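# Six arms load blanket balls into a crate

## Task

Move every ball lying on the blanket into the crate. The crate must finish upright in the spot where it began. At the end all grippers must have released and the arms must be withdrawn, and the result only counts if it stays that way with no robot holding anything in place.

## Robot and tools

Robots: six identical i2rt Big YAM arms named arm1 to arm6, each with six revolute joints, a two-finger gripper and a wrist camera. Fixed room cameras are cam_high and cam_low. Each foot sits on the tabletop at about z=+0.72 m in the shared scene frame (origin on the floor, +z up, metres). Rough feet: arm1 (-0.87, +0.65) facing -90 deg; arm2 (-0.87, -0.65) facing +90; arm3 (0.00, +0.65) facing -90; arm4 (0.00, -0.65) facing +90; arm5 (+0.87, +0.65) facing -90; arm6 (+0.87, -0.65) facing +90. Facing is measured counter-clockwise from +x, so the y=+0.65 row points toward -y and the y=-0.65 row toward +y, all looking across the table. The hand reaches roughly 1.0 m out from the joint1 axis.

execute_actions(actions, cameras): actions is a list holding exactly one action, or empty to just read state and images. The action is an object keyed by arm name; each arm entry holds "joints", a map from joint name to an absolute target (never an offset). Names and ranges: joint1_rad -2.879 to 2.879 (rotates the whole arm about its foot, positive counter-clockwise seen from above, 0 means unfolding toward the foot's facing direction); joint2_rad 0 to 3.141 (shoulder, 0 has the upper arm lying back roughly level, increasing lifts it up then forward); joint3_rad 0 to 3.019 (elbow, 0 folded, increasing opens); joint4_rad -1.692 to 1.57 (hand pitch, positive tips fingers up); joint5_rad -1.57 to 1.57 (sideways hand swing, positive toward the arm's right); joint6_rad -2.094 to 2.094 (hand roll, positive clockwise viewed from behind the hand); gripper_m 0 to 0.093 (fingertip gap in metres). Done tolerances are about ±0.045, 0.14, 0.09, 0.055, 0.03, 0.035 rad and ±0.003 m. Any subset of arms and joints may appear; all listed motions begin together and may finish at different moments, and joints move at differing speeds so the hand can sweep a wide curve. An omitted joint or arm may still be driving toward an earlier target. Unknown keys or out-of-range numbers reject the whole call and nothing moves. cameras is a list of names (arm1_cam_wrist … arm6_cam_wrist, cam_high, cam_low, or all); omitted or null gives all, [] gives none. The pictures line lists image order.

wait(seconds): 0 to 10; commands nothing, returns state and images. zoom_image(camera, region): region [x0, y0, x1, y1] in pixels of that camera's latest full image (672x504, origin top-left), at most 504 px per side. read_manual(section): only returns licence text, moves nothing. finished_scene(scene): pass the current scene's number; irreversible, and the result tells whether the goal was met. Replying with no tool call ends everything.

Frames: hand is the point midway between fingertips; its z axis runs along the fingers and the fingers close along its y axis. With joint1 and joint6 at 0 and the hand level pointing ahead, the wrist camera rides on top looking at the fingertips. Camera calibration is given per camera (pinhole plus radial, K, T_world_to_cam mapping scene to camera); room cameras may be off by a couple of degrees and millimetres, and wrist camera poses inherit joint reading errors.

Reading results: joint_positions gives current angles; joint torques are raw drive outputs with offsets and noise, so treat them as hints only. joint_status reports how each commanded motion ended. off_target: resting short of target and possibly still pushing. contact_stop or time_out: the joint usually gives up its target and holds where it stopped; after time_out a joint may instead keep a nearby target and keep pressing, and on_its_own will list it ("held at" is that target, not the position). To relieve such pressing, command the joint to its reported position. "joint command not followed" plus a cause line means a self/arm-collision check blocked that arm's joint targets (the gripper still acts); those joints show not_followed and may be retried automatically until you send passable targets. A tiny change from the current reading may produce no motion. A joint carrying weight sags slowly. If a call reports a stop, later motion calls in the same reply are skipped.

Motor heat: pushing or holding loads warms motors even while you think. A MOTOR HOT line appears from 85 °C; at 100 °C that arm's motors and gripper go limp until cooled (OVER-TEMPERATURE FAULT, joints marked limit_stop_at_motor_heat; resend targets afterward). Avoid prolonged pushing against the table, objects or other arms.

Cautions: the arms do not halt on contact and can press hard. Two robots pressing on each other ends the run as a failure, and a hard strike may too; the anti-collision check can react late and ignores fingers, gripper housings and wrist cameras, so keep neighbouring arms well apart. Knocking any rigid object (balls, crate) out of the work area fails the task; the blanket does not count. Do not tip or shift the crate. Avoid dropping, slamming or slipping objects. Loose objects may occasionally be nudged by outside disturbances, so check images before finishing. The simulation keeps running while you compose a reply, holding the last command. Finish by opening grippers and moving all arms away from crate and balls.

Each tool is called after ">>>" by a JSON object that holds its "name" and its "arguments", one argument or row to a line.

## Session

>>> {"name": "execute_actions", "arguments": {
  "actions": []
}}

Scene clock: 0.00 s.
Joint torques (N m, as the arm reports them, + toward a larger angle): no reading
arm1.joint_positions: joint1_rad=-0.013 joint2_rad=+0.427 joint3_rad=+1.465 joint4_rad=-1.543 joint5_rad=+0.015 joint6_rad=-0.001 gripper_m=+0.095
arm1.joint_status: not commanded
arm1.hand: x=-0.8704 y=+0.5451 z=+1.3730 quat_wxyz=(-0.364, -0.601, -0.611, +0.365) (m; scene frame)
arm2.joint_positions: joint1_rad=-0.014 joint2_rad=+0.442 joint3_rad=+1.473 joint4_rad=-1.523 joint5_rad=-0.002 joint6_rad=-0.015 gripper_m=+0.094
arm2.joint_status: not commanded
arm2.hand: x=-0.8651 y=-0.5275 z=+1.3653 quat_wxyz=(-0.376, +0.595, -0.619, -0.349) (m; scene frame)
arm3.joint_positions: joint1_rad=-0.015 joint2_rad=+0.433 joint3_rad=+1.456 joint4_rad=-1.522 joint5_rad=-0.014 joint6_rad=-0.008 gripper_m=+0.094
arm3.joint_status: not commanded
arm3.hand: x=-0.0032 y=+0.5298 z=+1.3683 quat_wxyz=(-0.362, -0.610, -0.605, +0.362) (m; scene frame)
arm4.joint_positions: joint1_rad=+0.014 joint2_rad=+0.422 joint3_rad=+1.453 joint4_rad=-1.535 joint5_rad=+0.009 joint6_rad=+0.013 gripper_m=+0.095
arm4.joint_status: not commanded
arm4.hand: x=+0.0021 y=-0.5333 z=+1.3826 quat_wxyz=(-0.365, +0.597, -0.621, -0.353) (m; scene frame)
arm5.joint_positions: joint1_rad=+0.007 joint2_rad=+0.433 joint3_rad=+1.471 joint4_rad=-1.550 joint5_rad=-0.012 joint6_rad=+0.012 gripper_m=+0.094
arm5.joint_status: not commanded
arm5.hand: x=+0.8718 y=+0.5347 z=+1.3709 quat_wxyz=(-0.367, -0.607, -0.614, +0.346) (m; scene frame)
arm6.joint_positions: joint1_rad=-0.003 joint2_rad=+0.423 joint3_rad=+1.460 joint4_rad=-1.530 joint5_rad=-0.009 joint6_rad=+0.000 gripper_m=+0.095
arm6.joint_status: not commanded
arm6.hand: x=+0.8631 y=-0.5354 z=+1.2906 quat_wxyz=(-0.370, +0.603, -0.610, -0.356) (m; scene frame)
pictures: arm1_cam_wrist, arm2_cam_wrist, arm3_cam_wrist, arm4_cam_wrist, arm5_cam_wrist, arm6_cam_wrist, cam_high, cam_low
Images, in order (width x height): arm1_cam_wrist 672x504, arm2_cam_wrist 672x504, arm3_cam_wrist 672x504, arm4_cam_wrist 672x504, arm5_cam_wrist 672x504, arm6_cam_wrist 672x504, cam_high 672x504, cam_low 672x504.

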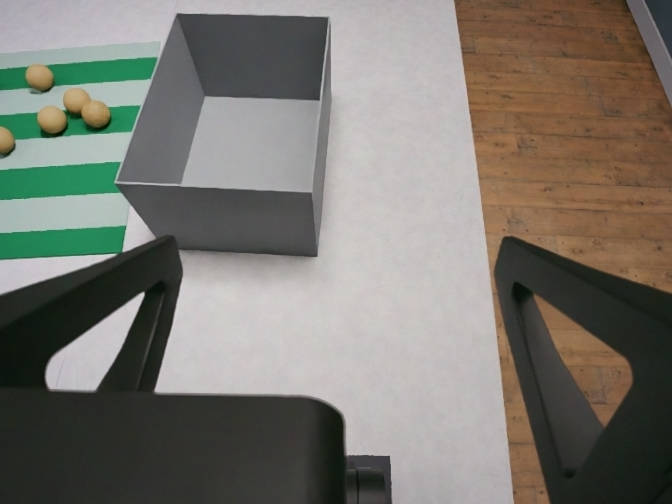

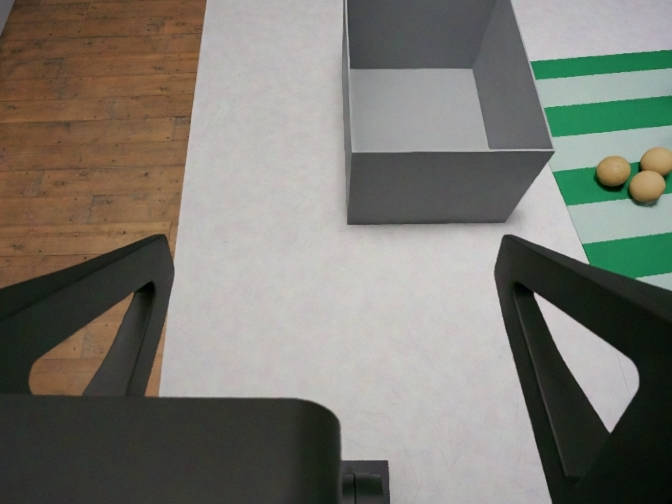

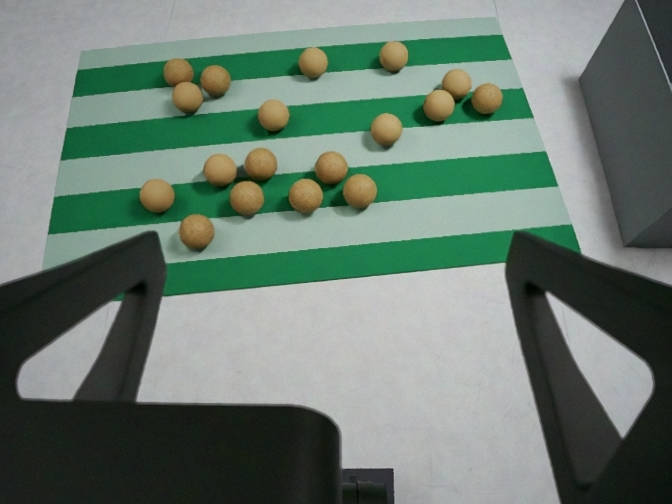

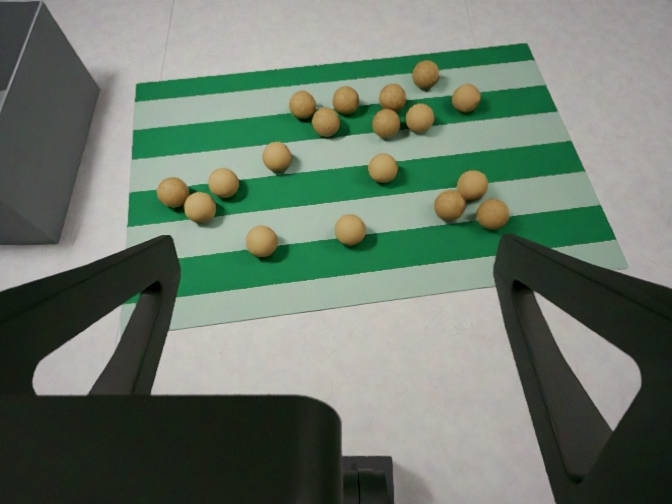

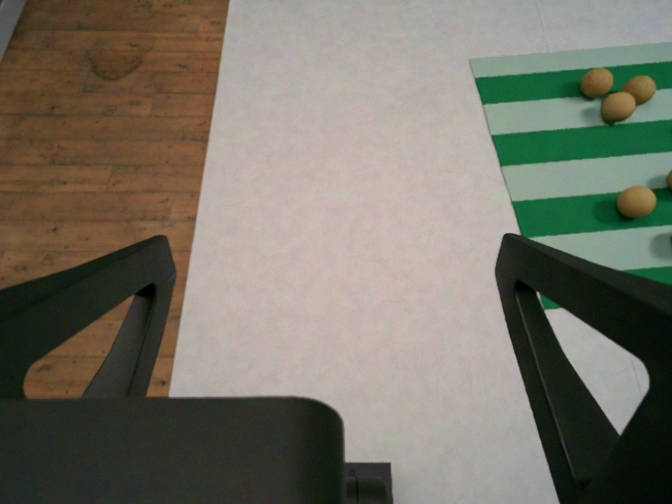

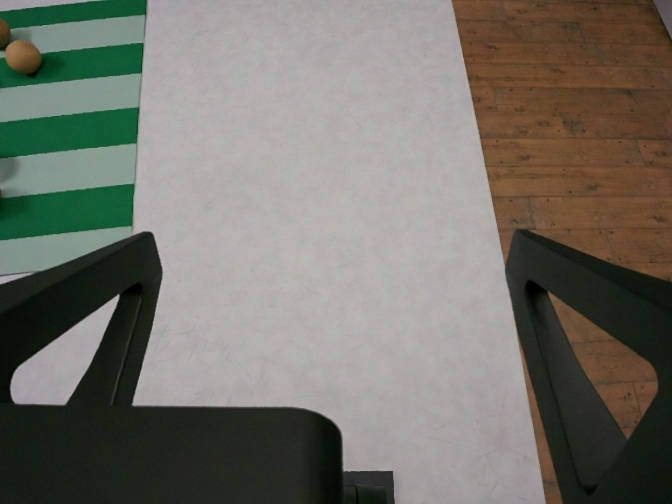

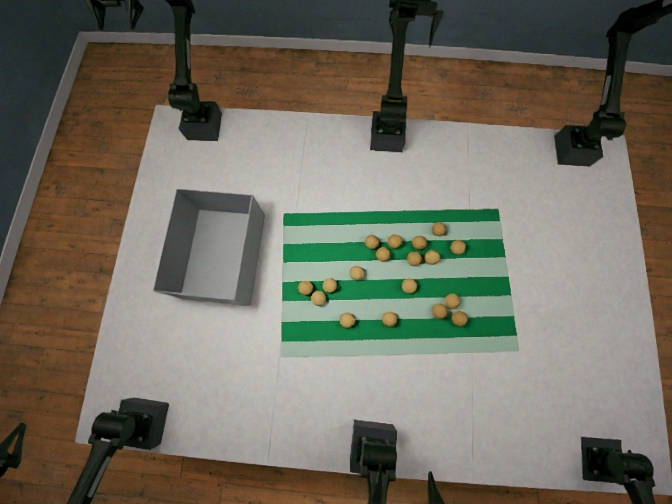

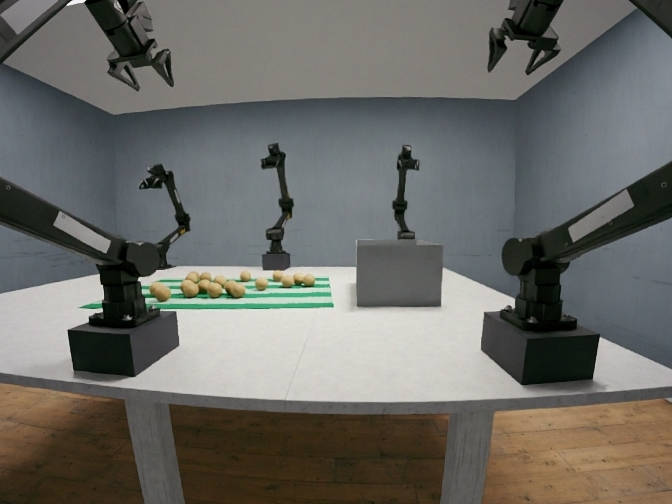

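>>> {"name": "execute_actions", "arguments": {
  "actions": [
    {"arm1":{"joints":{"joint1_rad":-0.8}},"arm2":{"joints":{"joint1_rad":0.8}},"arm4":{"joints":{"joint1_rad":0.259,"joint2_rad":1.71,"joint3_rad":1.164,"joint4_rad":-1.025}},"arm3":{"joints":{"joint1_rad":0.481,"joint2_rad":1.775,"joint3_rad":1.284,"joint4_rad":-1.08}}}
  ],
  "cameras": ["arm3_cam_wrist","arm4_cam_wrist","cam_high","cam_low"]
}}

Scene clock: 91.27 s.
Joint torques (N m, as the arm reports them, + toward a larger angle): arm1=[-0.48  4.65  7.93  1.92  0.   -0.05] | arm2=[-0.58  6.25  7.52  2.25  0.01 -0.12] | arm3=[  1.63 -14.55  10.12   1.07  -0.1   -0.17] | arm4=[  0.52 -16.38   8.3    0.84   0.04   0.03] | arm5=[-0.16  4.68  7.28  1.68 -0.04 -0.06] | arm6=[0.62 3.78 7.27 1.81 0.07 0.01]
arm1.joint_positions: joint1_rad=-0.791 joint2_rad=+0.427 joint3_rad=+1.465 joint4_rad=-1.543 joint5_rad=+0.015 joint6_rad=-0.001 gripper_m=+0.095
arm1.joint_status: all done
arm1.hand: x=-0.9506 y=+0.5781 z=+1.3724 quat_wxyz=(-0.203, -0.790, -0.335, +0.472) (m; scene frame)
arm2.joint_positions: joint1_rad=+0.787 joint2_rad=+0.442 joint3_rad=+1.473 joint4_rad=-1.523 joint5_rad=-0.002 joint6_rad=-0.015 gripper_m=+0.094
arm2.joint_status: all done
arm2.hand: x=-0.9544 y=-0.5595 z=+1.3650 quat_wxyz=(-0.209, +0.790, -0.338, -0.468) (m; scene frame)
arm3.joint_positions: joint1_rad=+0.479 joint2_rad=+1.772 joint3_rad=+1.277 joint4_rad=-1.088 joint5_rad=-0.013 joint6_rad=-0.008 gripper_m=+0.094
arm3.joint_status: all done
arm3.hand: x=+0.2275 y=+0.2084 z=+0.8710 quat_wxyz=(+0.000, -0.518, -0.855, -0.009) (m; scene frame)
arm4.joint_positions: joint1_rad=+0.255 joint2_rad=+1.716 joint3_rad=+1.169 joint4_rad=-1.032 joint5_rad=+0.009 joint6_rad=+0.013 gripper_m=+0.095
arm4.joint_status: all done
arm4.hand: x=-0.0986 y=-0.1924 z=+0.8759 quat_wxyz=(-0.002, +0.775, -0.632, +0.009) (m; scene frame)
arm5.joint_positions: joint1_rad=+0.007 joint2_rad=+0.433 joint3_rad=+1.471 joint4_rad=-1.550 joint5_rad=-0.012 joint6_rad=+0.012 gripper_m=+0.094
arm5.joint_status: not commanded
arm5.hand: x=+0.8718 y=+0.5347 z=+1.3709 quat_wxyz=(-0.367, -0.607, -0.614, +0.346) (m; scene frame)
arm6.joint_positions: joint1_rad=-0.003 joint2_rad=+0.423 joint3_rad=+1.460 joint4_rad=-1.530 joint5_rad=-0.009 joint6_rad=+0.000 gripper_m=+0.095
arm6.joint_status: not commanded
arm6.hand: x=+0.8631 y=-0.5354 z=+1.2906 quat_wxyz=(-0.370, +0.603, -0.610, -0.356) (m; scene frame)
pictures: arm3_cam_wrist, arm4_cam_wrist, cam_high, cam_low
camera_calibration (this result's frames):
arm3_cam_wrist: T_world_to_cam=[[-0.889521, -0.456535, -0.018102, 0.314655], [-0.374611, 0.706071, 0.600942, -0.581447], [-0.26157, 0.541332, -0.799088, 0.7674], [0, 0, 0, 1]] pos_world=[0.262805, 0.138776, 0.968332]
arm4_cam_wrist: T_world_to_cam=[[0.979285, 0.201363, 0.0212993, 0.115635], [0.151837, -0.799846, 0.580682, -0.639162], [0.133964, -0.565419, -0.813852, 0.742293], [0, 0, 0, 1]] pos_world=[-0.115632, -0.11481, 0.972803]
Images, in order (width x height): arm3_cam_wrist 672x504, arm4_cam_wrist 672x504, cam_high 672x504, cam_low 672x504.

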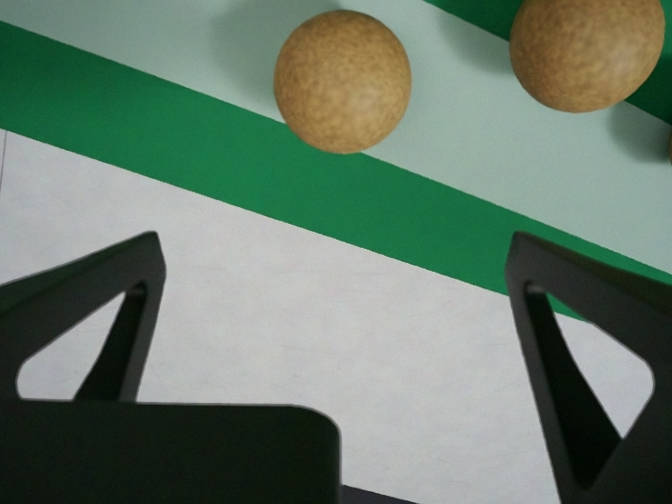

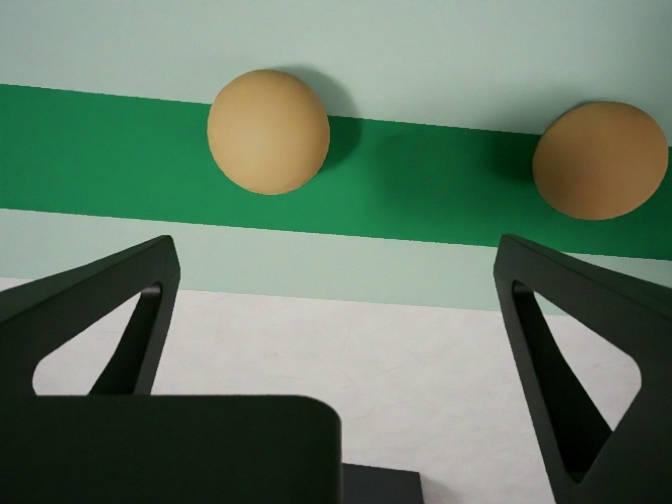

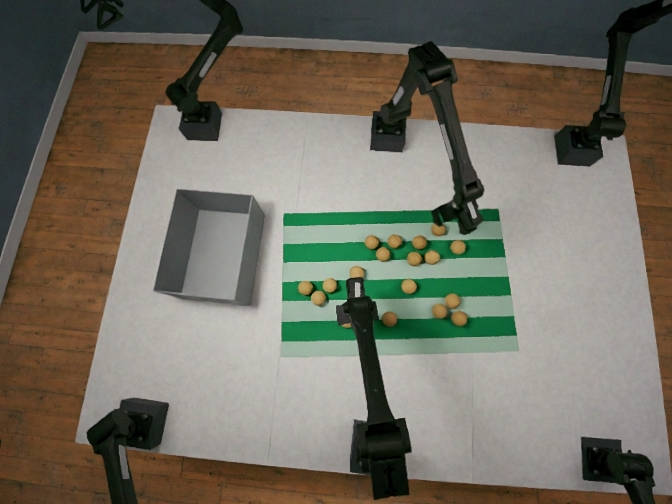

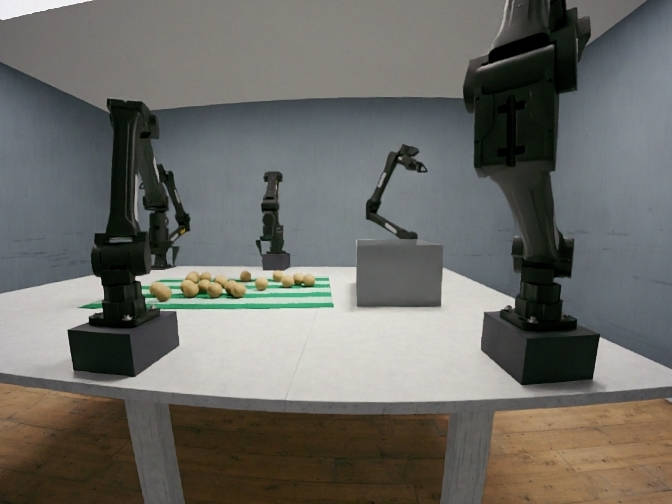

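>>> {"name": "execute_actions", "arguments": {
  "actions": [
    {"arm4":{"joints":{"joint1_rad":0.327,"joint2_rad":1.942,"joint3_rad":1.064,"joint4_rad":-0.693}},"arm3":{"joints":{"joint1_rad":0.478,"joint2_rad":1.989,"joint3_rad":1.206,"joint4_rad":-0.788}}}
  ],
  "cameras": ["arm3_cam_wrist","arm4_cam_wrist"]
}}

Scene clock: 115.53 s.
Joint torques (N m, as the arm reports them, + toward a larger angle): arm1=[-0.41  4.81  7.94  2.02  0.   -0.03] | arm2=[-0.57  6.27  7.52  2.26  0.01 -0.12] | arm3=[  1.73 -15.64   8.19   1.31  -0.09  -0.18] | arm4=[ -0.19 -16.78   6.21   0.89   0.1    0.03] | arm5=[-0.19  4.63  7.29  1.68 -0.04 -0.06] | arm6=[0.34 4.25 7.33 1.69 0.12 0.06]
arm1.joint_positions: joint1_rad=-0.791 joint2_rad=+0.427 joint3_rad=+1.465 joint4_rad=-1.543 joint5_rad=+0.015 joint6_rad=-0.001 gripper_m=+0.095
arm1.joint_status: not commanded
arm1.hand: x=-0.9506 y=+0.5781 z=+1.3724 quat_wxyz=(-0.203, -0.790, -0.335, +0.472) (m; scene frame)
arm2.joint_positions: joint1_rad=+0.787 joint2_rad=+0.442 joint3_rad=+1.473 joint4_rad=-1.523 joint5_rad=-0.002 joint6_rad=-0.015 gripper_m=+0.094
arm2.joint_status: not commanded
arm2.hand: x=-0.9544 y=-0.5595 z=+1.3650 quat_wxyz=(-0.209, +0.790, -0.338, -0.468) (m; scene frame)
arm3.joint_positions: joint1_rad=+0.479 joint2_rad=+1.983 joint3_rad=+1.200 joint4_rad=-0.801 joint5_rad=-0.013 joint6_rad=-0.008 gripper_m=+0.094
arm3.joint_status: all done
arm3.hand: x=+0.2309 y=+0.2026 z=+0.7453 quat_wxyz=(+0.000, -0.518, -0.855, -0.009) (m; scene frame)
arm4.joint_positions: joint1_rad=+0.332 joint2_rad=+1.940 joint3_rad=+1.067 joint4_rad=-0.702 joint5_rad=+0.007 joint6_rad=+0.013 gripper_m=+0.095
arm4.joint_status: all done
arm4.hand: x=-0.1327 y=-0.2031 z=+0.7458 quat_wxyz=(-0.003, +0.799, -0.602, +0.006) (m; scene frame)
arm5.joint_positions: joint1_rad=+0.007 joint2_rad=+0.433 joint3_rad=+1.471 joint4_rad=-1.550 joint5_rad=-0.012 joint6_rad=+0.012 gripper_m=+0.094
arm5.joint_status: not commanded
arm5.hand: x=+0.8718 y=+0.5347 z=+1.3709 quat_wxyz=(-0.367, -0.607, -0.614, +0.346) (m; scene frame)
arm6.joint_positions: joint1_rad=-0.003 joint2_rad=+0.423 joint3_rad=+1.460 joint4_rad=-1.530 joint5_rad=-0.009 joint6_rad=+0.000 gripper_m=+0.095
arm6.joint_status: not commanded
arm6.hand: x=+0.8631 y=-0.5354 z=+1.2906 quat_wxyz=(-0.370, +0.603, -0.610, -0.356) (m; scene frame)
pictures: arm3_cam_wrist, arm4_cam_wrist
camera_calibration (this result's frames):
arm3_cam_wrist: T_world_to_cam=[[-0.889531, -0.456531, -0.0177218, 0.312407], [-0.374202, 0.705764, 0.601556, -0.500989], [-0.262122, 0.541734, -0.798634, 0.670626], [0, 0, 0, 1]] pos_world=[0.266211, 0.132902, 0.842494]
arm4_cam_wrist: T_world_to_cam=[[0.960939, 0.276073, 0.0194833, 0.16804], [0.214772, -0.788263, 0.576641, -0.553321], [0.174553, -0.549932, -0.816766, 0.645704], [0, 0, 0, 1]] pos_world=[-0.155348, -0.12746, 0.843182]
Images, in order (width x height): arm3_cam_wrist 672x504, arm4_cam_wrist 672x504.

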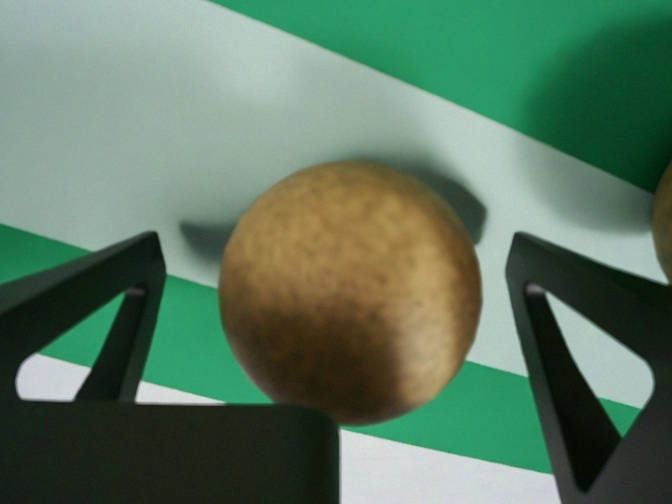

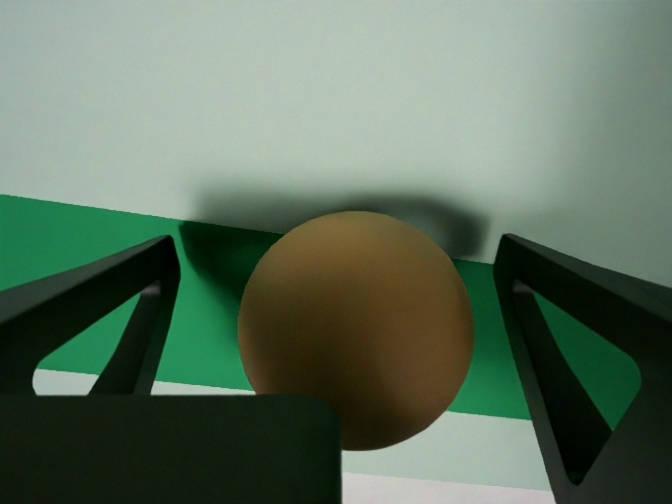

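>>> {"name": "execute_actions", "arguments": {
  "actions": [
    {"arm4":{"joints":{"gripper_m":0.045}},"arm3":{"joints":{"gripper_m":0.045}}}
  ],
  "cameras": []
}}

>>> {"name": "execute_actions", "arguments": {
  "actions": [
    {"arm4":{"joints":{"joint2_rad":1.42,"joint3_rad":1.2,"joint4_rad":-1.18}},"arm3":{"joints":{"joint2_rad":1.42,"joint3_rad":1.2,"joint4_rad":-1.18}}}
  ],
  "cameras": ["arm3_cam_wrist","arm4_cam_wrist"]
}}

Scene clock: 148.00 s.
Joint torques (N m, as the arm reports them, + toward a larger angle): arm1=[-0.61  4.78  7.95  1.9  -0.02 -0.03] | arm2=[-0.55  6.22  7.52  2.26  0.01 -0.12] | arm3=[  1.35 -15.43   8.21   1.18  -0.1   -0.18] | arm4=[ -0.08 -16.48   6.27   0.89   0.08   0.04] | arm5=[-0.15  4.66  7.28  1.68 -0.05 -0.06] | arm6=[ 0.68  4.59  7.16  1.8   0.12 -0.01]
arm1.joint_positions: joint1_rad=-0.791 joint2_rad=+0.427 joint3_rad=+1.465 joint4_rad=-1.543 joint5_rad=+0.015 joint6_rad=-0.001 gripper_m=+0.095
arm1.joint_status: not commanded
arm1.hand: x=-0.9506 y=+0.5781 z=+1.3724 quat_wxyz=(-0.203, -0.790, -0.335, +0.472) (m; scene frame)
arm2.joint_positions: joint1_rad=+0.787 joint2_rad=+0.442 joint3_rad=+1.473 joint4_rad=-1.523 joint5_rad=-0.002 joint6_rad=-0.015 gripper_m=+0.094
arm2.joint_status: not commanded
arm2.hand: x=-0.9544 y=-0.5595 z=+1.3650 quat_wxyz=(-0.209, +0.790, -0.338, -0.468) (m; scene frame)
arm3.joint_positions: joint1_rad=+0.479 joint2_rad=+1.983 joint3_rad=+1.200 joint4_rad=-0.801 joint5_rad=-0.013 joint6_rad=-0.008 gripper_m=+0.056
arm3.joint_status: gripper_m off_target (ended at +0.056, target +0.045)
arm3.hand: x=+0.2309 y=+0.2026 z=+0.7453 quat_wxyz=(+0.000, -0.518, -0.855, -0.009) (m; scene frame)
arm4.joint_positions: joint1_rad=+0.332 joint2_rad=+1.940 joint3_rad=+1.067 joint4_rad=-0.702 joint5_rad=+0.008 joint6_rad=+0.013 gripper_m=+0.056
arm4.joint_status: gripper_m off_target (ended at +0.056, target +0.045)
arm4.hand: x=-0.1326 y=-0.2031 z=+0.7458 quat_wxyz=(-0.003, +0.799, -0.602, +0.006) (m; scene frame)
arm5.joint_positions: joint1_rad=+0.007 joint2_rad=+0.433 joint3_rad=+1.471 joint4_rad=-1.550 joint5_rad=-0.012 joint6_rad=+0.012 gripper_m=+0.094
arm5.joint_status: not commanded
arm5.hand: x=+0.8718 y=+0.5347 z=+1.3709 quat_wxyz=(-0.367, -0.607, -0.614, +0.346) (m; scene frame)
arm6.joint_positions: joint1_rad=-0.003 joint2_rad=+0.423 joint3_rad=+1.460 joint4_rad=-1.530 joint5_rad=-0.009 joint6_rad=+0.000 gripper_m=+0.095
arm6.joint_status: not commanded
arm6.hand: x=+0.8631 y=-0.5354 z=+1.2906 quat_wxyz=(-0.370, +0.603, -0.610, -0.356) (m; scene frame)
pictures: none
No camera images: the call's "cameras" was empty. Leave "cameras" out to get every camera's image.

Scene clock: 149.47 s.
Joint torques (N m, as the arm reports them, + toward a larger angle): arm1=[-0.48  4.59  8.02  1.96  0.01 -0.03] | arm2=[-0.6   6.24  7.51  2.24  0.01 -0.12] | arm3=[  1.92 -10.01  11.64   0.55  -0.1   -0.17] | arm4=[ -0.2  -12.33  12.82   0.44   0.08   0.03] | arm5=[-0.11  4.62  7.28  1.68 -0.04 -0.06] | arm6=[1.12 4.28 7.06 1.82 0.12 0.04]
arm1.joint_positions: joint1_rad=-0.791 joint2_rad=+0.427 joint3_rad=+1.465 joint4_rad=-1.543 joint5_rad=+0.015 joint6_rad=-0.001 gripper_m=+0.095
arm1.joint_status: not commanded
arm1.hand: x=-0.9506 y=+0.5781 z=+1.3724 quat_wxyz=(-0.203, -0.790, -0.335, +0.472) (m; scene frame)
arm2.joint_positions: joint1_rad=+0.787 joint2_rad=+0.442 joint3_rad=+1.473 joint4_rad=-1.523 joint5_rad=-0.002 joint6_rad=-0.015 gripper_m=+0.094
arm2.joint_status: not commanded
arm2.hand: x=-0.9544 y=-0.5595 z=+1.3650 quat_wxyz=(-0.209, +0.790, -0.338, -0.468) (m; scene frame)
arm3.joint_positions: joint1_rad=+0.479 joint2_rad=+1.410 joint3_rad=+1.193 joint4_rad=-1.167 joint5_rad=-0.013 joint6_rad=-0.008 gripper_m=+0.056
arm3.joint_status: all done
arm3.hand: x=+0.2042 y=+0.2531 z=+1.0019 quat_wxyz=(-0.086, -0.516, -0.851, +0.044) (m; scene frame)
arm4.joint_positions: joint1_rad=+0.332 joint2_rad=+1.420 joint3_rad=+1.173 joint4_rad=-1.172 joint5_rad=+0.008 joint6_rad=+0.013 gripper_m=+0.056
arm4.joint_status: all done
arm4.hand: x=-0.1261 y=-0.2284 z=+1.0039 quat_wxyz=(-0.049, +0.796, -0.600, -0.056) (m; scene frame)
arm5.joint_positions: joint1_rad=+0.007 joint2_rad=+0.433 joint3_rad=+1.471 joint4_rad=-1.550 joint5_rad=-0.012 joint6_rad=+0.012 gripper_m=+0.094
arm5.joint_status: not commanded
arm5.hand: x=+0.8718 y=+0.5347 z=+1.3709 quat_wxyz=(-0.367, -0.607, -0.614, +0.346) (m; scene frame)
arm6.joint_positions: joint1_rad=-0.003 joint2_rad=+0.423 joint3_rad=+1.460 joint4_rad=-1.530 joint5_rad=-0.009 joint6_rad=+0.000 gripper_m=+0.095
arm6.joint_status: not commanded
arm6.hand: x=+0.8631 y=-0.5354 z=+1.2906 quat_wxyz=(-0.370, +0.603, -0.610, -0.356) (m; scene frame)
pictures: arm3_cam_wrist, arm4_cam_wrist
camera_calibration (this result's frames):
arm3_cam_wrist: T_world_to_cam=[[-0.888213, -0.459112, -0.0171112, 0.316028], [-0.421166, 0.798789, 0.429599, -0.542676], [-0.183566, 0.388782, -0.902858, 0.968305], [0, 0, 0, 1]] pos_world=[0.229891, 0.202116, 1.11278]
arm4_cam_wrist: T_world_to_cam=[[0.961602, 0.273858, 0.0180094, 0.164686], [0.237815, -0.864202, 0.443395, -0.604153], [0.136991, -0.422087, -0.896145, 0.945529], [0, 0, 0, 1]] pos_world=[-0.144215, -0.168116, 1.11224]
Images, in order (width x height): arm3_cam_wrist 672x504, arm4_cam_wrist 672x504.

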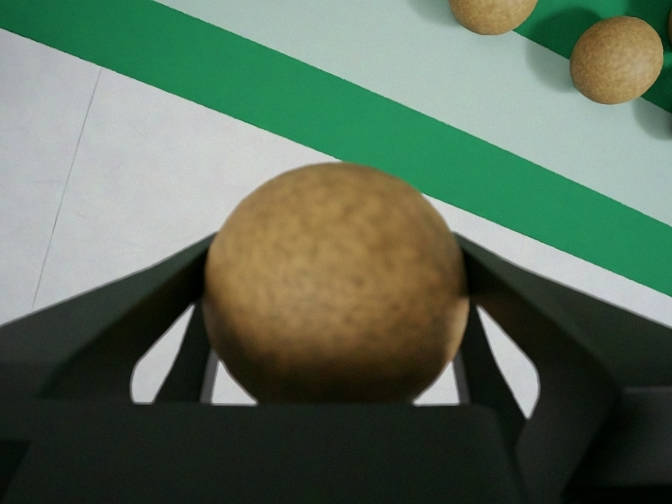

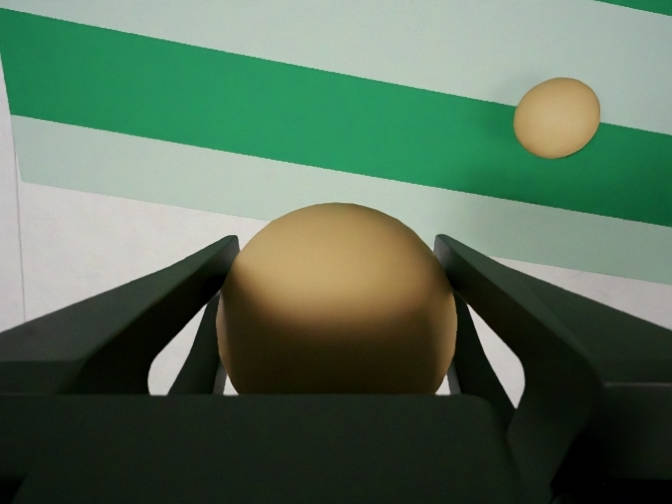

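>>> {"name": "execute_actions", "arguments": {
  "actions": [
    {"arm4":{"joints":{"joint1_rad":0.923}},"arm3":{"joints":{"joint1_rad":-0.867}}}
  ],
  "cameras": []
}}

>>> {"name": "execute_actions", "arguments": {
  "actions": [
    {"arm4":{"joints":{"joint2_rad":2.254,"joint3_rad":2.21,"joint4_rad":-1.056}},"arm3":{"joints":{"joint2_rad":2.261,"joint3_rad":2.262,"joint4_rad":-1.101}}}
  ],
  "cameras": ["cam_high","cam_low"]
}}

Scene clock: 157.43 s.
Joint torques (N m, as the arm reports them, + toward a larger angle): arm1=[-0.65  4.56  7.96  2.01  0.01 -0.05] | arm2=[-0.6   6.24  7.52  2.23  0.01 -0.12] | arm3=[  1.87 -10.46  11.45   0.52  -0.12  -0.17] | arm4=[ -0.22 -12.34  12.81   0.39   0.07   0.04] | arm5=[-0.22  4.71  7.27  1.68 -0.03 -0.06] | arm6=[0.41 4.18 7.3  1.69 0.13 0.  ]
arm1.joint_positions: joint1_rad=-0.791 joint2_rad=+0.427 joint3_rad=+1.465 joint4_rad=-1.543 joint5_rad=+0.015 joint6_rad=-0.001 gripper_m=+0.095
arm1.joint_status: not commanded
arm1.hand: x=-0.9506 y=+0.5781 z=+1.3724 quat_wxyz=(-0.203, -0.790, -0.335, +0.472) (m; scene frame)
arm2.joint_positions: joint1_rad=+0.787 joint2_rad=+0.442 joint3_rad=+1.473 joint4_rad=-1.523 joint5_rad=-0.002 joint6_rad=-0.015 gripper_m=+0.094
arm2.joint_status: not commanded
arm2.hand: x=-0.9544 y=-0.5595 z=+1.3650 quat_wxyz=(-0.209, +0.790, -0.338, -0.468) (m; scene frame)
arm3.joint_positions: joint1_rad=-0.868 joint2_rad=+1.412 joint3_rad=+1.193 joint4_rad=-1.167 joint5_rad=-0.012 joint6_rad=-0.008 gripper_m=+0.056
arm3.joint_status: all done
arm3.hand: x=-0.3429 y=+0.3623 z=+0.9984 quat_wxyz=(-0.039, -0.934, -0.344, +0.084) (m; scene frame)
arm4.joint_positions: joint1_rad=+0.929 joint2_rad=+1.420 joint3_rad=+1.173 joint4_rad=-1.172 joint5_rad=+0.008 joint6_rad=+0.013 gripper_m=+0.056
arm4.joint_status: all done
arm4.hand: x=-0.3412 y=-0.3716 z=+1.0030 quat_wxyz=(-0.028, +0.938, -0.340, -0.068) (m; scene frame)
arm5.joint_positions: joint1_rad=+0.007 joint2_rad=+0.433 joint3_rad=+1.471 joint4_rad=-1.550 joint5_rad=-0.012 joint6_rad=+0.012 gripper_m=+0.094
arm5.joint_status: not commanded
arm5.hand: x=+0.8718 y=+0.5347 z=+1.3709 quat_wxyz=(-0.367, -0.607, -0.614, +0.346) (m; scene frame)
arm6.joint_positions: joint1_rad=-0.003 joint2_rad=+0.423 joint3_rad=+1.460 joint4_rad=-1.530 joint5_rad=-0.009 joint6_rad=+0.000 gripper_m=+0.095
arm6.joint_status: not commanded
arm6.hand: x=+0.8631 y=-0.5354 z=+1.2906 quat_wxyz=(-0.370, +0.603, -0.610, -0.356) (m; scene frame)
pictures: none
No camera images: the call's "cameras" was empty. Leave "cameras" out to get every camera's image.

Scene clock: 160.47 s.
Joint torques (N m, as the arm reports them, + toward a larger angle): arm1=[-0.85  4.48  7.94  1.94  0.02 -0.04] | arm2=[-0.59  6.22  7.51  2.25  0.01 -0.12] | arm3=[  7.96 -19.59  18.69   3.4   -1.71  -0.3 ] | arm4=[ -5.66 -24.76  19.87   2.71   1.4    0.01] | arm5=[-0.25  4.64  7.28  1.66 -0.05 -0.07] | arm6=[0.92 4.79 7.19 1.61 0.1  0.  ]
arm1.joint_positions: joint1_rad=-0.791 joint2_rad=+0.427 joint3_rad=+1.465 joint4_rad=-1.543 joint5_rad=+0.015 joint6_rad=-0.001 gripper_m=+0.095
arm1.joint_status: not commanded
arm1.hand: x=-0.9506 y=+0.5781 z=+1.3724 quat_wxyz=(-0.203, -0.790, -0.335, +0.472) (m; scene frame)
arm2.joint_positions: joint1_rad=+0.787 joint2_rad=+0.442 joint3_rad=+1.473 joint4_rad=-1.523 joint5_rad=-0.002 joint6_rad=-0.015 gripper_m=+0.094
arm2.joint_status: not commanded
arm2.hand: x=-0.9544 y=-0.5595 z=+1.3650 quat_wxyz=(-0.209, +0.790, -0.338, -0.468) (m; scene frame)
arm3.joint_positions: joint1_rad=-0.951 joint2_rad=+2.225 joint3_rad=+2.184 joint4_rad=-1.143 joint5_rad=+0.031 joint6_rad=+0.003 gripper_m=+0.055
arm3.joint_status: all done
arm3.hand: x=-0.6422 y=+0.2055 z=+0.9532 quat_wxyz=(-0.046, -0.937, -0.292, +0.186) (m; scene frame)
arm4.joint_positions: joint1_rad=+0.995 joint2_rad=+2.241 joint3_rad=+2.114 joint4_rad=-1.088 joint5_rad=-0.026 joint6_rad=+0.016 gripper_m=+0.056
arm4.joint_status: joint3_rad time_out (moved +0.941 of +1.037); the others done
arm4.on_its_own: joint3_rad reads +2.114 and still pushes toward +2.210 since a time_out
arm4.hand: x=-0.6356 y=-0.2059 z=+0.9288 quat_wxyz=(-0.040, +0.937, -0.303, -0.170) (m; scene frame)
arm5.joint_positions: joint1_rad=+0.007 joint2_rad=+0.433 joint3_rad=+1.471 joint4_rad=-1.550 joint5_rad=-0.012 joint6_rad=+0.012 gripper_m=+0.094
arm5.joint_status: not commanded
arm5.hand: x=+0.8718 y=+0.5347 z=+1.3709 quat_wxyz=(-0.367, -0.607, -0.614, +0.346) (m; scene frame)
arm6.joint_positions: joint1_rad=-0.003 joint2_rad=+0.423 joint3_rad=+1.460 joint4_rad=-1.530 joint5_rad=-0.009 joint6_rad=+0.000 gripper_m=+0.095
arm6.joint_status: not commanded
arm6.hand: x=+0.8631 y=-0.5354 z=+1.2906 quat_wxyz=(-0.370, +0.603, -0.610, -0.356) (m; scene frame)
pictures: cam_high, cam_low
Images, in order (width x height): cam_high 672x504, cam_low 672x504.

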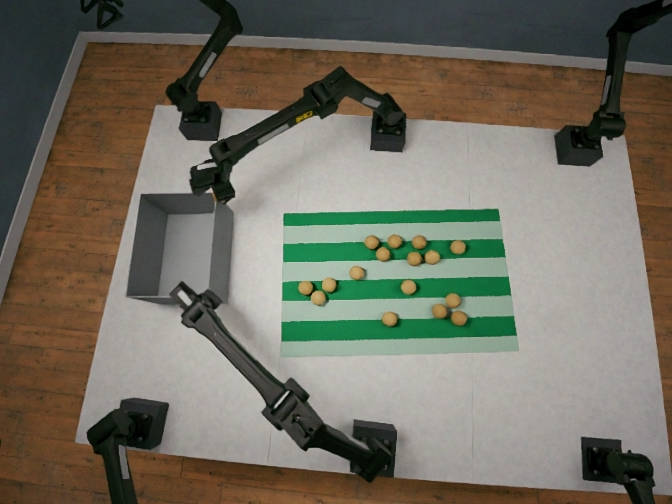

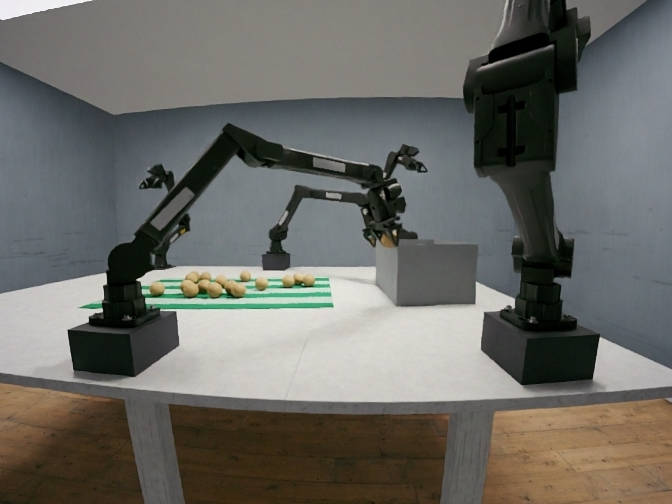

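>>> {"name": "execute_actions", "arguments": {
  "actions": [
    {"arm4":{"joints":{"joint1_rad":0.995,"joint2_rad":1.95,"joint3_rad":2.114,"joint4_rad":-1.088}},"arm3":{"joints":{"joint1_rad":-0.951,"joint2_rad":1.95,"joint3_rad":2.184,"joint4_rad":-1.143}}}
  ],
  "cameras": ["cam_high","cam_low","arm1_cam_wrist"]
}}

Scene clock: 166.83 s.
Joint torques (N m, as the arm reports them, + toward a larger angle): arm1=[-0.37  4.75  7.98  1.97  0.01 -0.04] | arm2=[-0.58  6.18  7.51  2.24  0.01 -0.12] | arm3=[  2.65 -18.99  12.21   2.08  -0.12  -0.24] | arm4=[ -0.19 -23.7   12.5    1.82   0.14   0.01] | arm5=[-0.15  4.62  7.29  1.7  -0.04 -0.06] | arm6=[0.08 3.74 7.05 1.81 0.1  0.02]
arm1.joint_positions: joint1_rad=-0.791 joint2_rad=+0.427 joint3_rad=+1.465 joint4_rad=-1.543 joint5_rad=+0.015 joint6_rad=-0.001 gripper_m=+0.095
arm1.joint_status: not commanded
arm1.hand: x=-0.9506 y=+0.5781 z=+1.3724 quat_wxyz=(-0.203, -0.790, -0.335, +0.472) (m; scene frame)
arm2.joint_positions: joint1_rad=+0.787 joint2_rad=+0.442 joint3_rad=+1.473 joint4_rad=-1.523 joint5_rad=-0.002 joint6_rad=-0.015 gripper_m=+0.094
arm2.joint_status: not commanded
arm2.hand: x=-0.9544 y=-0.5595 z=+1.3650 quat_wxyz=(-0.209, +0.790, -0.338, -0.468) (m; scene frame)
arm3.joint_positions: joint1_rad=-0.959 joint2_rad=+1.948 joint3_rad=+2.178 joint4_rad=-1.146 joint5_rad=-0.012 joint6_rad=+0.000 gripper_m=+0.055
arm3.joint_status: all done
arm3.hand: x=-0.6141 y=+0.2247 z=+1.1558 quat_wxyz=(-0.103, -0.904, -0.284, +0.303) (m; scene frame)
arm4.joint_positions: joint1_rad=+1.000 joint2_rad=+1.963 joint3_rad=+2.103 joint4_rad=-1.092 joint5_rad=+0.006 joint6_rad=+0.016 gripper_m=+0.056
arm4.joint_status: all done
arm4.hand: x=-0.6156 y=-0.2186 z=+1.1296 quat_wxyz=(-0.092, +0.907, -0.294, -0.287) (m; scene frame)
arm5.joint_positions: joint1_rad=+0.007 joint2_rad=+0.433 joint3_rad=+1.471 joint4_rad=-1.550 joint5_rad=-0.012 joint6_rad=+0.012 gripper_m=+0.094
arm5.joint_status: not commanded
arm5.hand: x=+0.8718 y=+0.5347 z=+1.3709 quat_wxyz=(-0.367, -0.607, -0.614, +0.346) (m; scene frame)
arm6.joint_positions: joint1_rad=-0.003 joint2_rad=+0.423 joint3_rad=+1.460 joint4_rad=-1.530 joint5_rad=-0.009 joint6_rad=+0.000 gripper_m=+0.095
arm6.joint_status: not commanded
arm6.hand: x=+0.8631 y=-0.5354 z=+1.2906 quat_wxyz=(-0.370, +0.603, -0.610, -0.356) (m; scene frame)
pictures: arm1_cam_wrist, cam_high, cam_low
camera_calibration (this result's frames):
arm1_cam_wrist: T_world_to_cam=[[-0.734539, 0.67853, -0.00704264, -1.08047], [0.609751, 0.655457, -0.445623, 0.814065], [-0.297752, -0.331621, -0.895193, 1.26298], [0, 0, 0, 1]] pos_world=[-0.913968, 0.618379, 1.48577]
Images, in order (width x height): arm1_cam_wrist 672x504, cam_high 672x504, cam_low 672x504.

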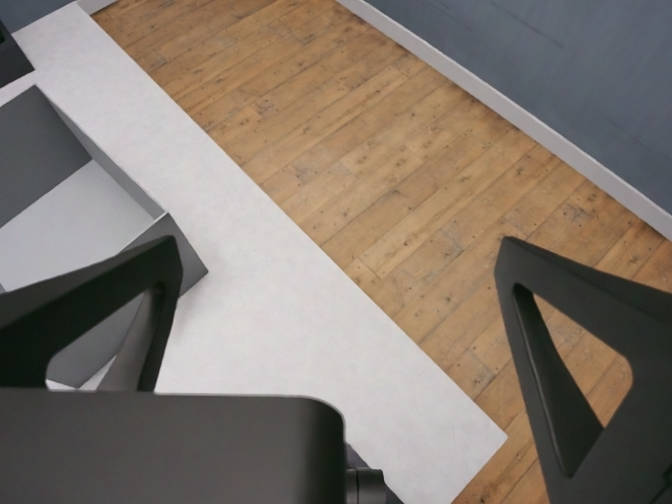

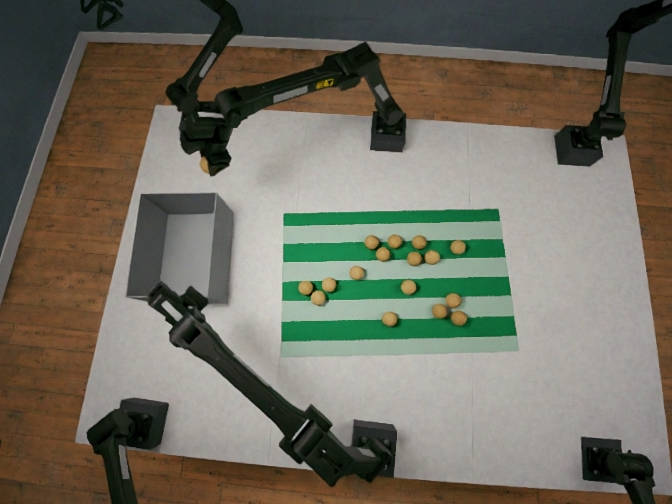

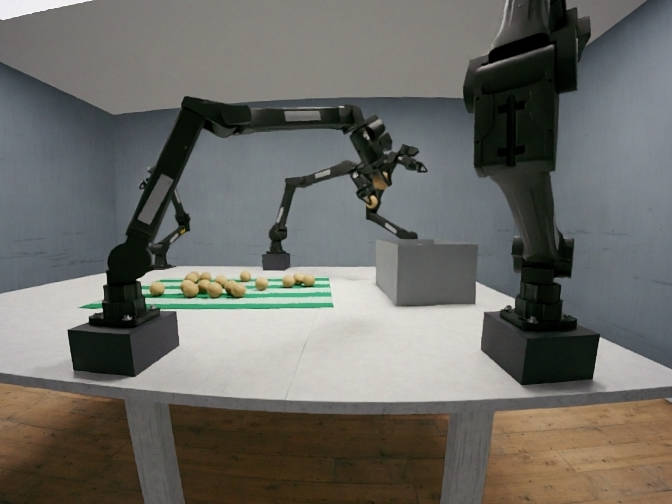

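>>> {"name": "execute_actions", "arguments": {
  "actions": [
    {"arm4":{"joints":{"joint1_rad":0.5,"joint2_rad":1.3,"joint3_rad":1.2,"joint4_rad":-1.18}},"arm3":{"joints":{"joint1_rad":-0.45,"joint2_rad":1.3,"joint3_rad":1.2,"joint4_rad":-1.18}}}
  ],
  "cameras": []
}}

>>> {"name": "execute_actions", "arguments": {
  "actions": [
    {"arm1":{"joints":{"joint1_rad":0.235,"joint2_rad":1.801,"joint3_rad":1.67,"joint4_rad":-1.44,"gripper_m":0.0}},"arm2":{"joints":{"joint1_rad":-0.203,"joint2_rad":1.772,"joint3_rad":1.664,"joint4_rad":-1.463,"gripper_m":0.0}}}
  ],
  "cameras": ["cam_high","arm1_cam_wrist","arm2_cam_wrist"]
}}

Scene clock: 195.00 s.
Joint torques (N m, as the arm reports them, + toward a larger angle): arm1=[-0.53  4.73  8.06  1.98  0.   -0.03] | arm2=[-0.59  6.23  7.51  2.24  0.   -0.12] | arm3=[  1.24 -10.18  12.53   0.86  -0.02  -0.23] | arm4=[  0.1  -11.51  10.72   0.85  -0.01   0.02] | arm5=[-0.15  4.61  7.28  1.68 -0.04 -0.06] | arm6=[0.55 3.84 7.1  1.82 0.09 0.05]
arm1.joint_positions: joint1_rad=-0.791 joint2_rad=+0.427 joint3_rad=+1.465 joint4_rad=-1.543 joint5_rad=+0.015 joint6_rad=-0.001 gripper_m=+0.095
arm1.joint_status: not commanded
arm1.hand: x=-0.9506 y=+0.5781 z=+1.3724 quat_wxyz=(-0.203, -0.790, -0.335, +0.472) (m; scene frame)
arm2.joint_positions: joint1_rad=+0.787 joint2_rad=+0.442 joint3_rad=+1.473 joint4_rad=-1.523 joint5_rad=-0.002 joint6_rad=-0.015 gripper_m=+0.094
arm2.joint_status: not commanded
arm2.hand: x=-0.9544 y=-0.5595 z=+1.3650 quat_wxyz=(-0.209, +0.790, -0.338, -0.468) (m; scene frame)
arm3.joint_positions: joint1_rad=-0.445 joint2_rad=+1.304 joint3_rad=+1.187 joint4_rad=-1.169 joint5_rad=-0.015 joint6_rad=-0.004 gripper_m=+0.055
arm3.joint_status: all done
arm3.hand: x=-0.1893 y=+0.2572 z=+1.0415 quat_wxyz=(-0.083, -0.837, -0.528, +0.115) (m; scene frame)
arm4.joint_positions: joint1_rad=+0.501 joint2_rad=+1.311 joint3_rad=+1.201 joint4_rad=-1.176 joint5_rad=+0.010 joint6_rad=+0.016 gripper_m=+0.056
arm4.joint_status: all done
arm4.hand: x=-0.1948 y=-0.2559 z=+1.0609 quat_wxyz=(-0.079, +0.837, -0.528, -0.116) (m; scene frame)
arm5.joint_positions: joint1_rad=+0.007 joint2_rad=+0.433 joint3_rad=+1.471 joint4_rad=-1.550 joint5_rad=-0.012 joint6_rad=+0.012 gripper_m=+0.094
arm5.joint_status: not commanded
arm5.hand: x=+0.8718 y=+0.5347 z=+1.3709 quat_wxyz=(-0.367, -0.607, -0.614, +0.346) (m; scene frame)
arm6.joint_positions: joint1_rad=-0.003 joint2_rad=+0.423 joint3_rad=+1.460 joint4_rad=-1.530 joint5_rad=-0.009 joint6_rad=+0.000 gripper_m=+0.095
arm6.joint_status: not commanded
arm6.hand: x=+0.8631 y=-0.5354 z=+1.2906 quat_wxyz=(-0.370, +0.603, -0.610, -0.356) (m; scene frame)
pictures: none
No camera images: the call's "cameras" was empty. Leave "cameras" out to get every camera's image.

Scene clock: 196.80 s.
Joint torques (N m, as the arm reports them, + toward a larger angle): arm1=[ -1.46 -14.91  10.74   0.18   0.05  -0.02] | arm2=[ -0.72 -15.36  10.22   0.43   0.04  -0.12] | arm3=[ 1.69 -9.94 12.46  0.85 -0.02 -0.23] | arm4=[  0.15 -11.78  10.69   0.87  -0.01   0.02] | arm5=[-0.24  4.7   7.27  1.67 -0.04 -0.06] | arm6=[0.01 4.7  7.31 1.96 0.09 0.01]
arm1.joint_positions: joint1_rad=+0.246 joint2_rad=+1.803 joint3_rad=+1.655 joint4_rad=-1.436 joint5_rad=+0.014 joint6_rad=-0.001 gripper_m=+0.001
arm1.joint_status: all done
arm1.hand: x=-0.7197 y=+0.1247 z=+1.0021 quat_wxyz=(+0.004, -0.600, -0.800, +0.008) (m; scene frame)
arm2.joint_positions: joint1_rad=-0.216 joint2_rad=+1.756 joint3_rad=+1.651 joint4_rad=-1.465 joint5_rad=-0.002 joint6_rad=-0.015 gripper_m=+0.000
arm2.joint_status: all done
arm2.hand: x=-0.7331 y=-0.1290 z=+1.0041 quat_wxyz=(-0.001, +0.616, -0.788, +0.000) (m; scene frame)
arm3.joint_positions: joint1_rad=-0.445 joint2_rad=+1.304 joint3_rad=+1.187 joint4_rad=-1.169 joint5_rad=-0.015 joint6_rad=-0.004 gripper_m=+0.055
arm3.joint_status: not commanded
arm3.hand: x=-0.1893 y=+0.2572 z=+1.0415 quat_wxyz=(-0.083, -0.837, -0.528, +0.115) (m; scene frame)
arm4.joint_positions: joint1_rad=+0.501 joint2_rad=+1.311 joint3_rad=+1.201 joint4_rad=-1.176 joint5_rad=+0.010 joint6_rad=+0.016 gripper_m=+0.056
arm4.joint_status: not commanded
arm4.hand: x=-0.1948 y=-0.2559 z=+1.0609 quat_wxyz=(-0.079, +0.837, -0.528, -0.116) (m; scene frame)
arm5.joint_positions: joint1_rad=+0.007 joint2_rad=+0.433 joint3_rad=+1.471 joint4_rad=-1.550 joint5_rad=-0.012 joint6_rad=+0.012 gripper_m=+0.094
arm5.joint_status: not commanded
arm5.hand: x=+0.8718 y=+0.5347 z=+1.3709 quat_wxyz=(-0.367, -0.607, -0.614, +0.346) (m; scene frame)
arm6.joint_positions: joint1_rad=-0.003 joint2_rad=+0.423 joint3_rad=+1.460 joint4_rad=-1.530 joint5_rad=-0.009 joint6_rad=+0.000 gripper_m=+0.095
arm6.joint_status: not commanded
arm6.hand: x=+0.8631 y=-0.5354 z=+1.2906 quat_wxyz=(-0.370, +0.603, -0.610, -0.356) (m; scene frame)
pictures: arm1_cam_wrist, arm2_cam_wrist, cam_high
camera_calibration (this result's frames):
arm1_cam_wrist: T_world_to_cam=[[-0.958183, -0.286155, -0.00106123, -0.652504], [-0.234481, 0.783016, 0.576112, -0.841878], [-0.164027, 0.55227, -0.81737, 0.757924], [0, 0, 0, 1]] pos_world=[-0.698302, 0.0539079, 1.10383]
arm2_cam_wrist: T_world_to_cam=[[0.971865, -0.235448, 0.00649469, 0.672564], [-0.193119, -0.780749, 0.594253, -0.836104], [-0.134845, -0.578788, -0.804252, 0.761892], [0, 0, 0, 1]] pos_world=[-0.712371, -0.0534597, 1.10524]
Images, in order (width x height): arm1_cam_wrist 672x504, arm2_cam_wrist 672x504, cam_high 672x504.

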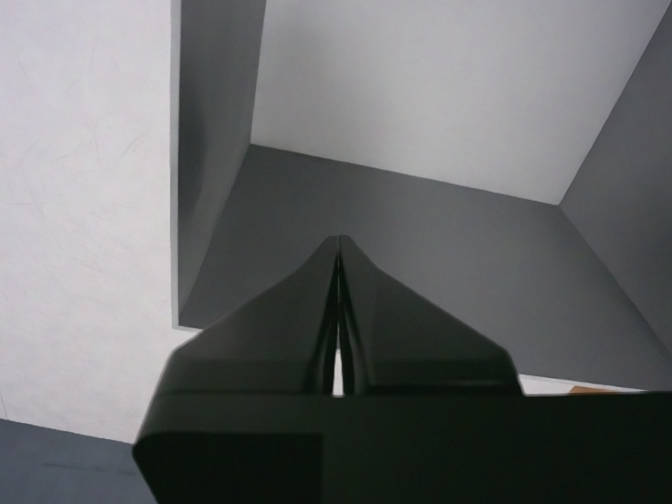

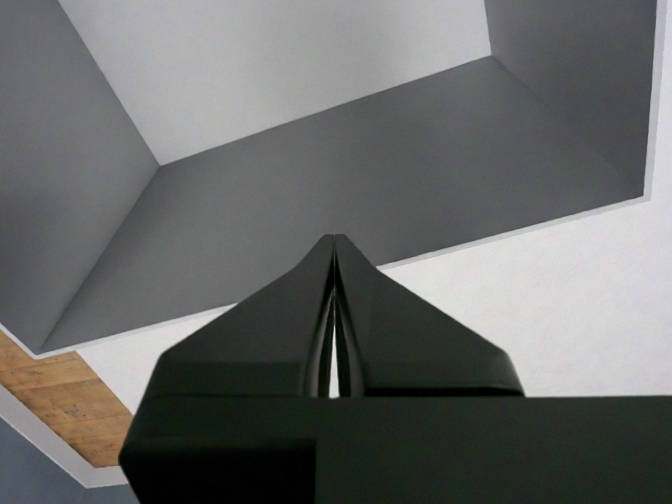

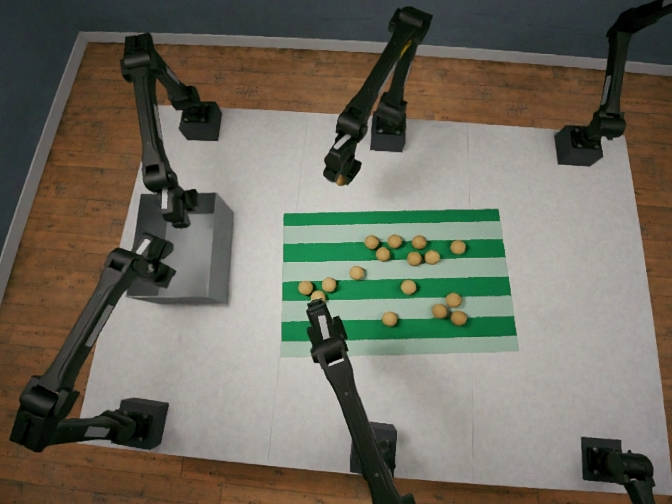

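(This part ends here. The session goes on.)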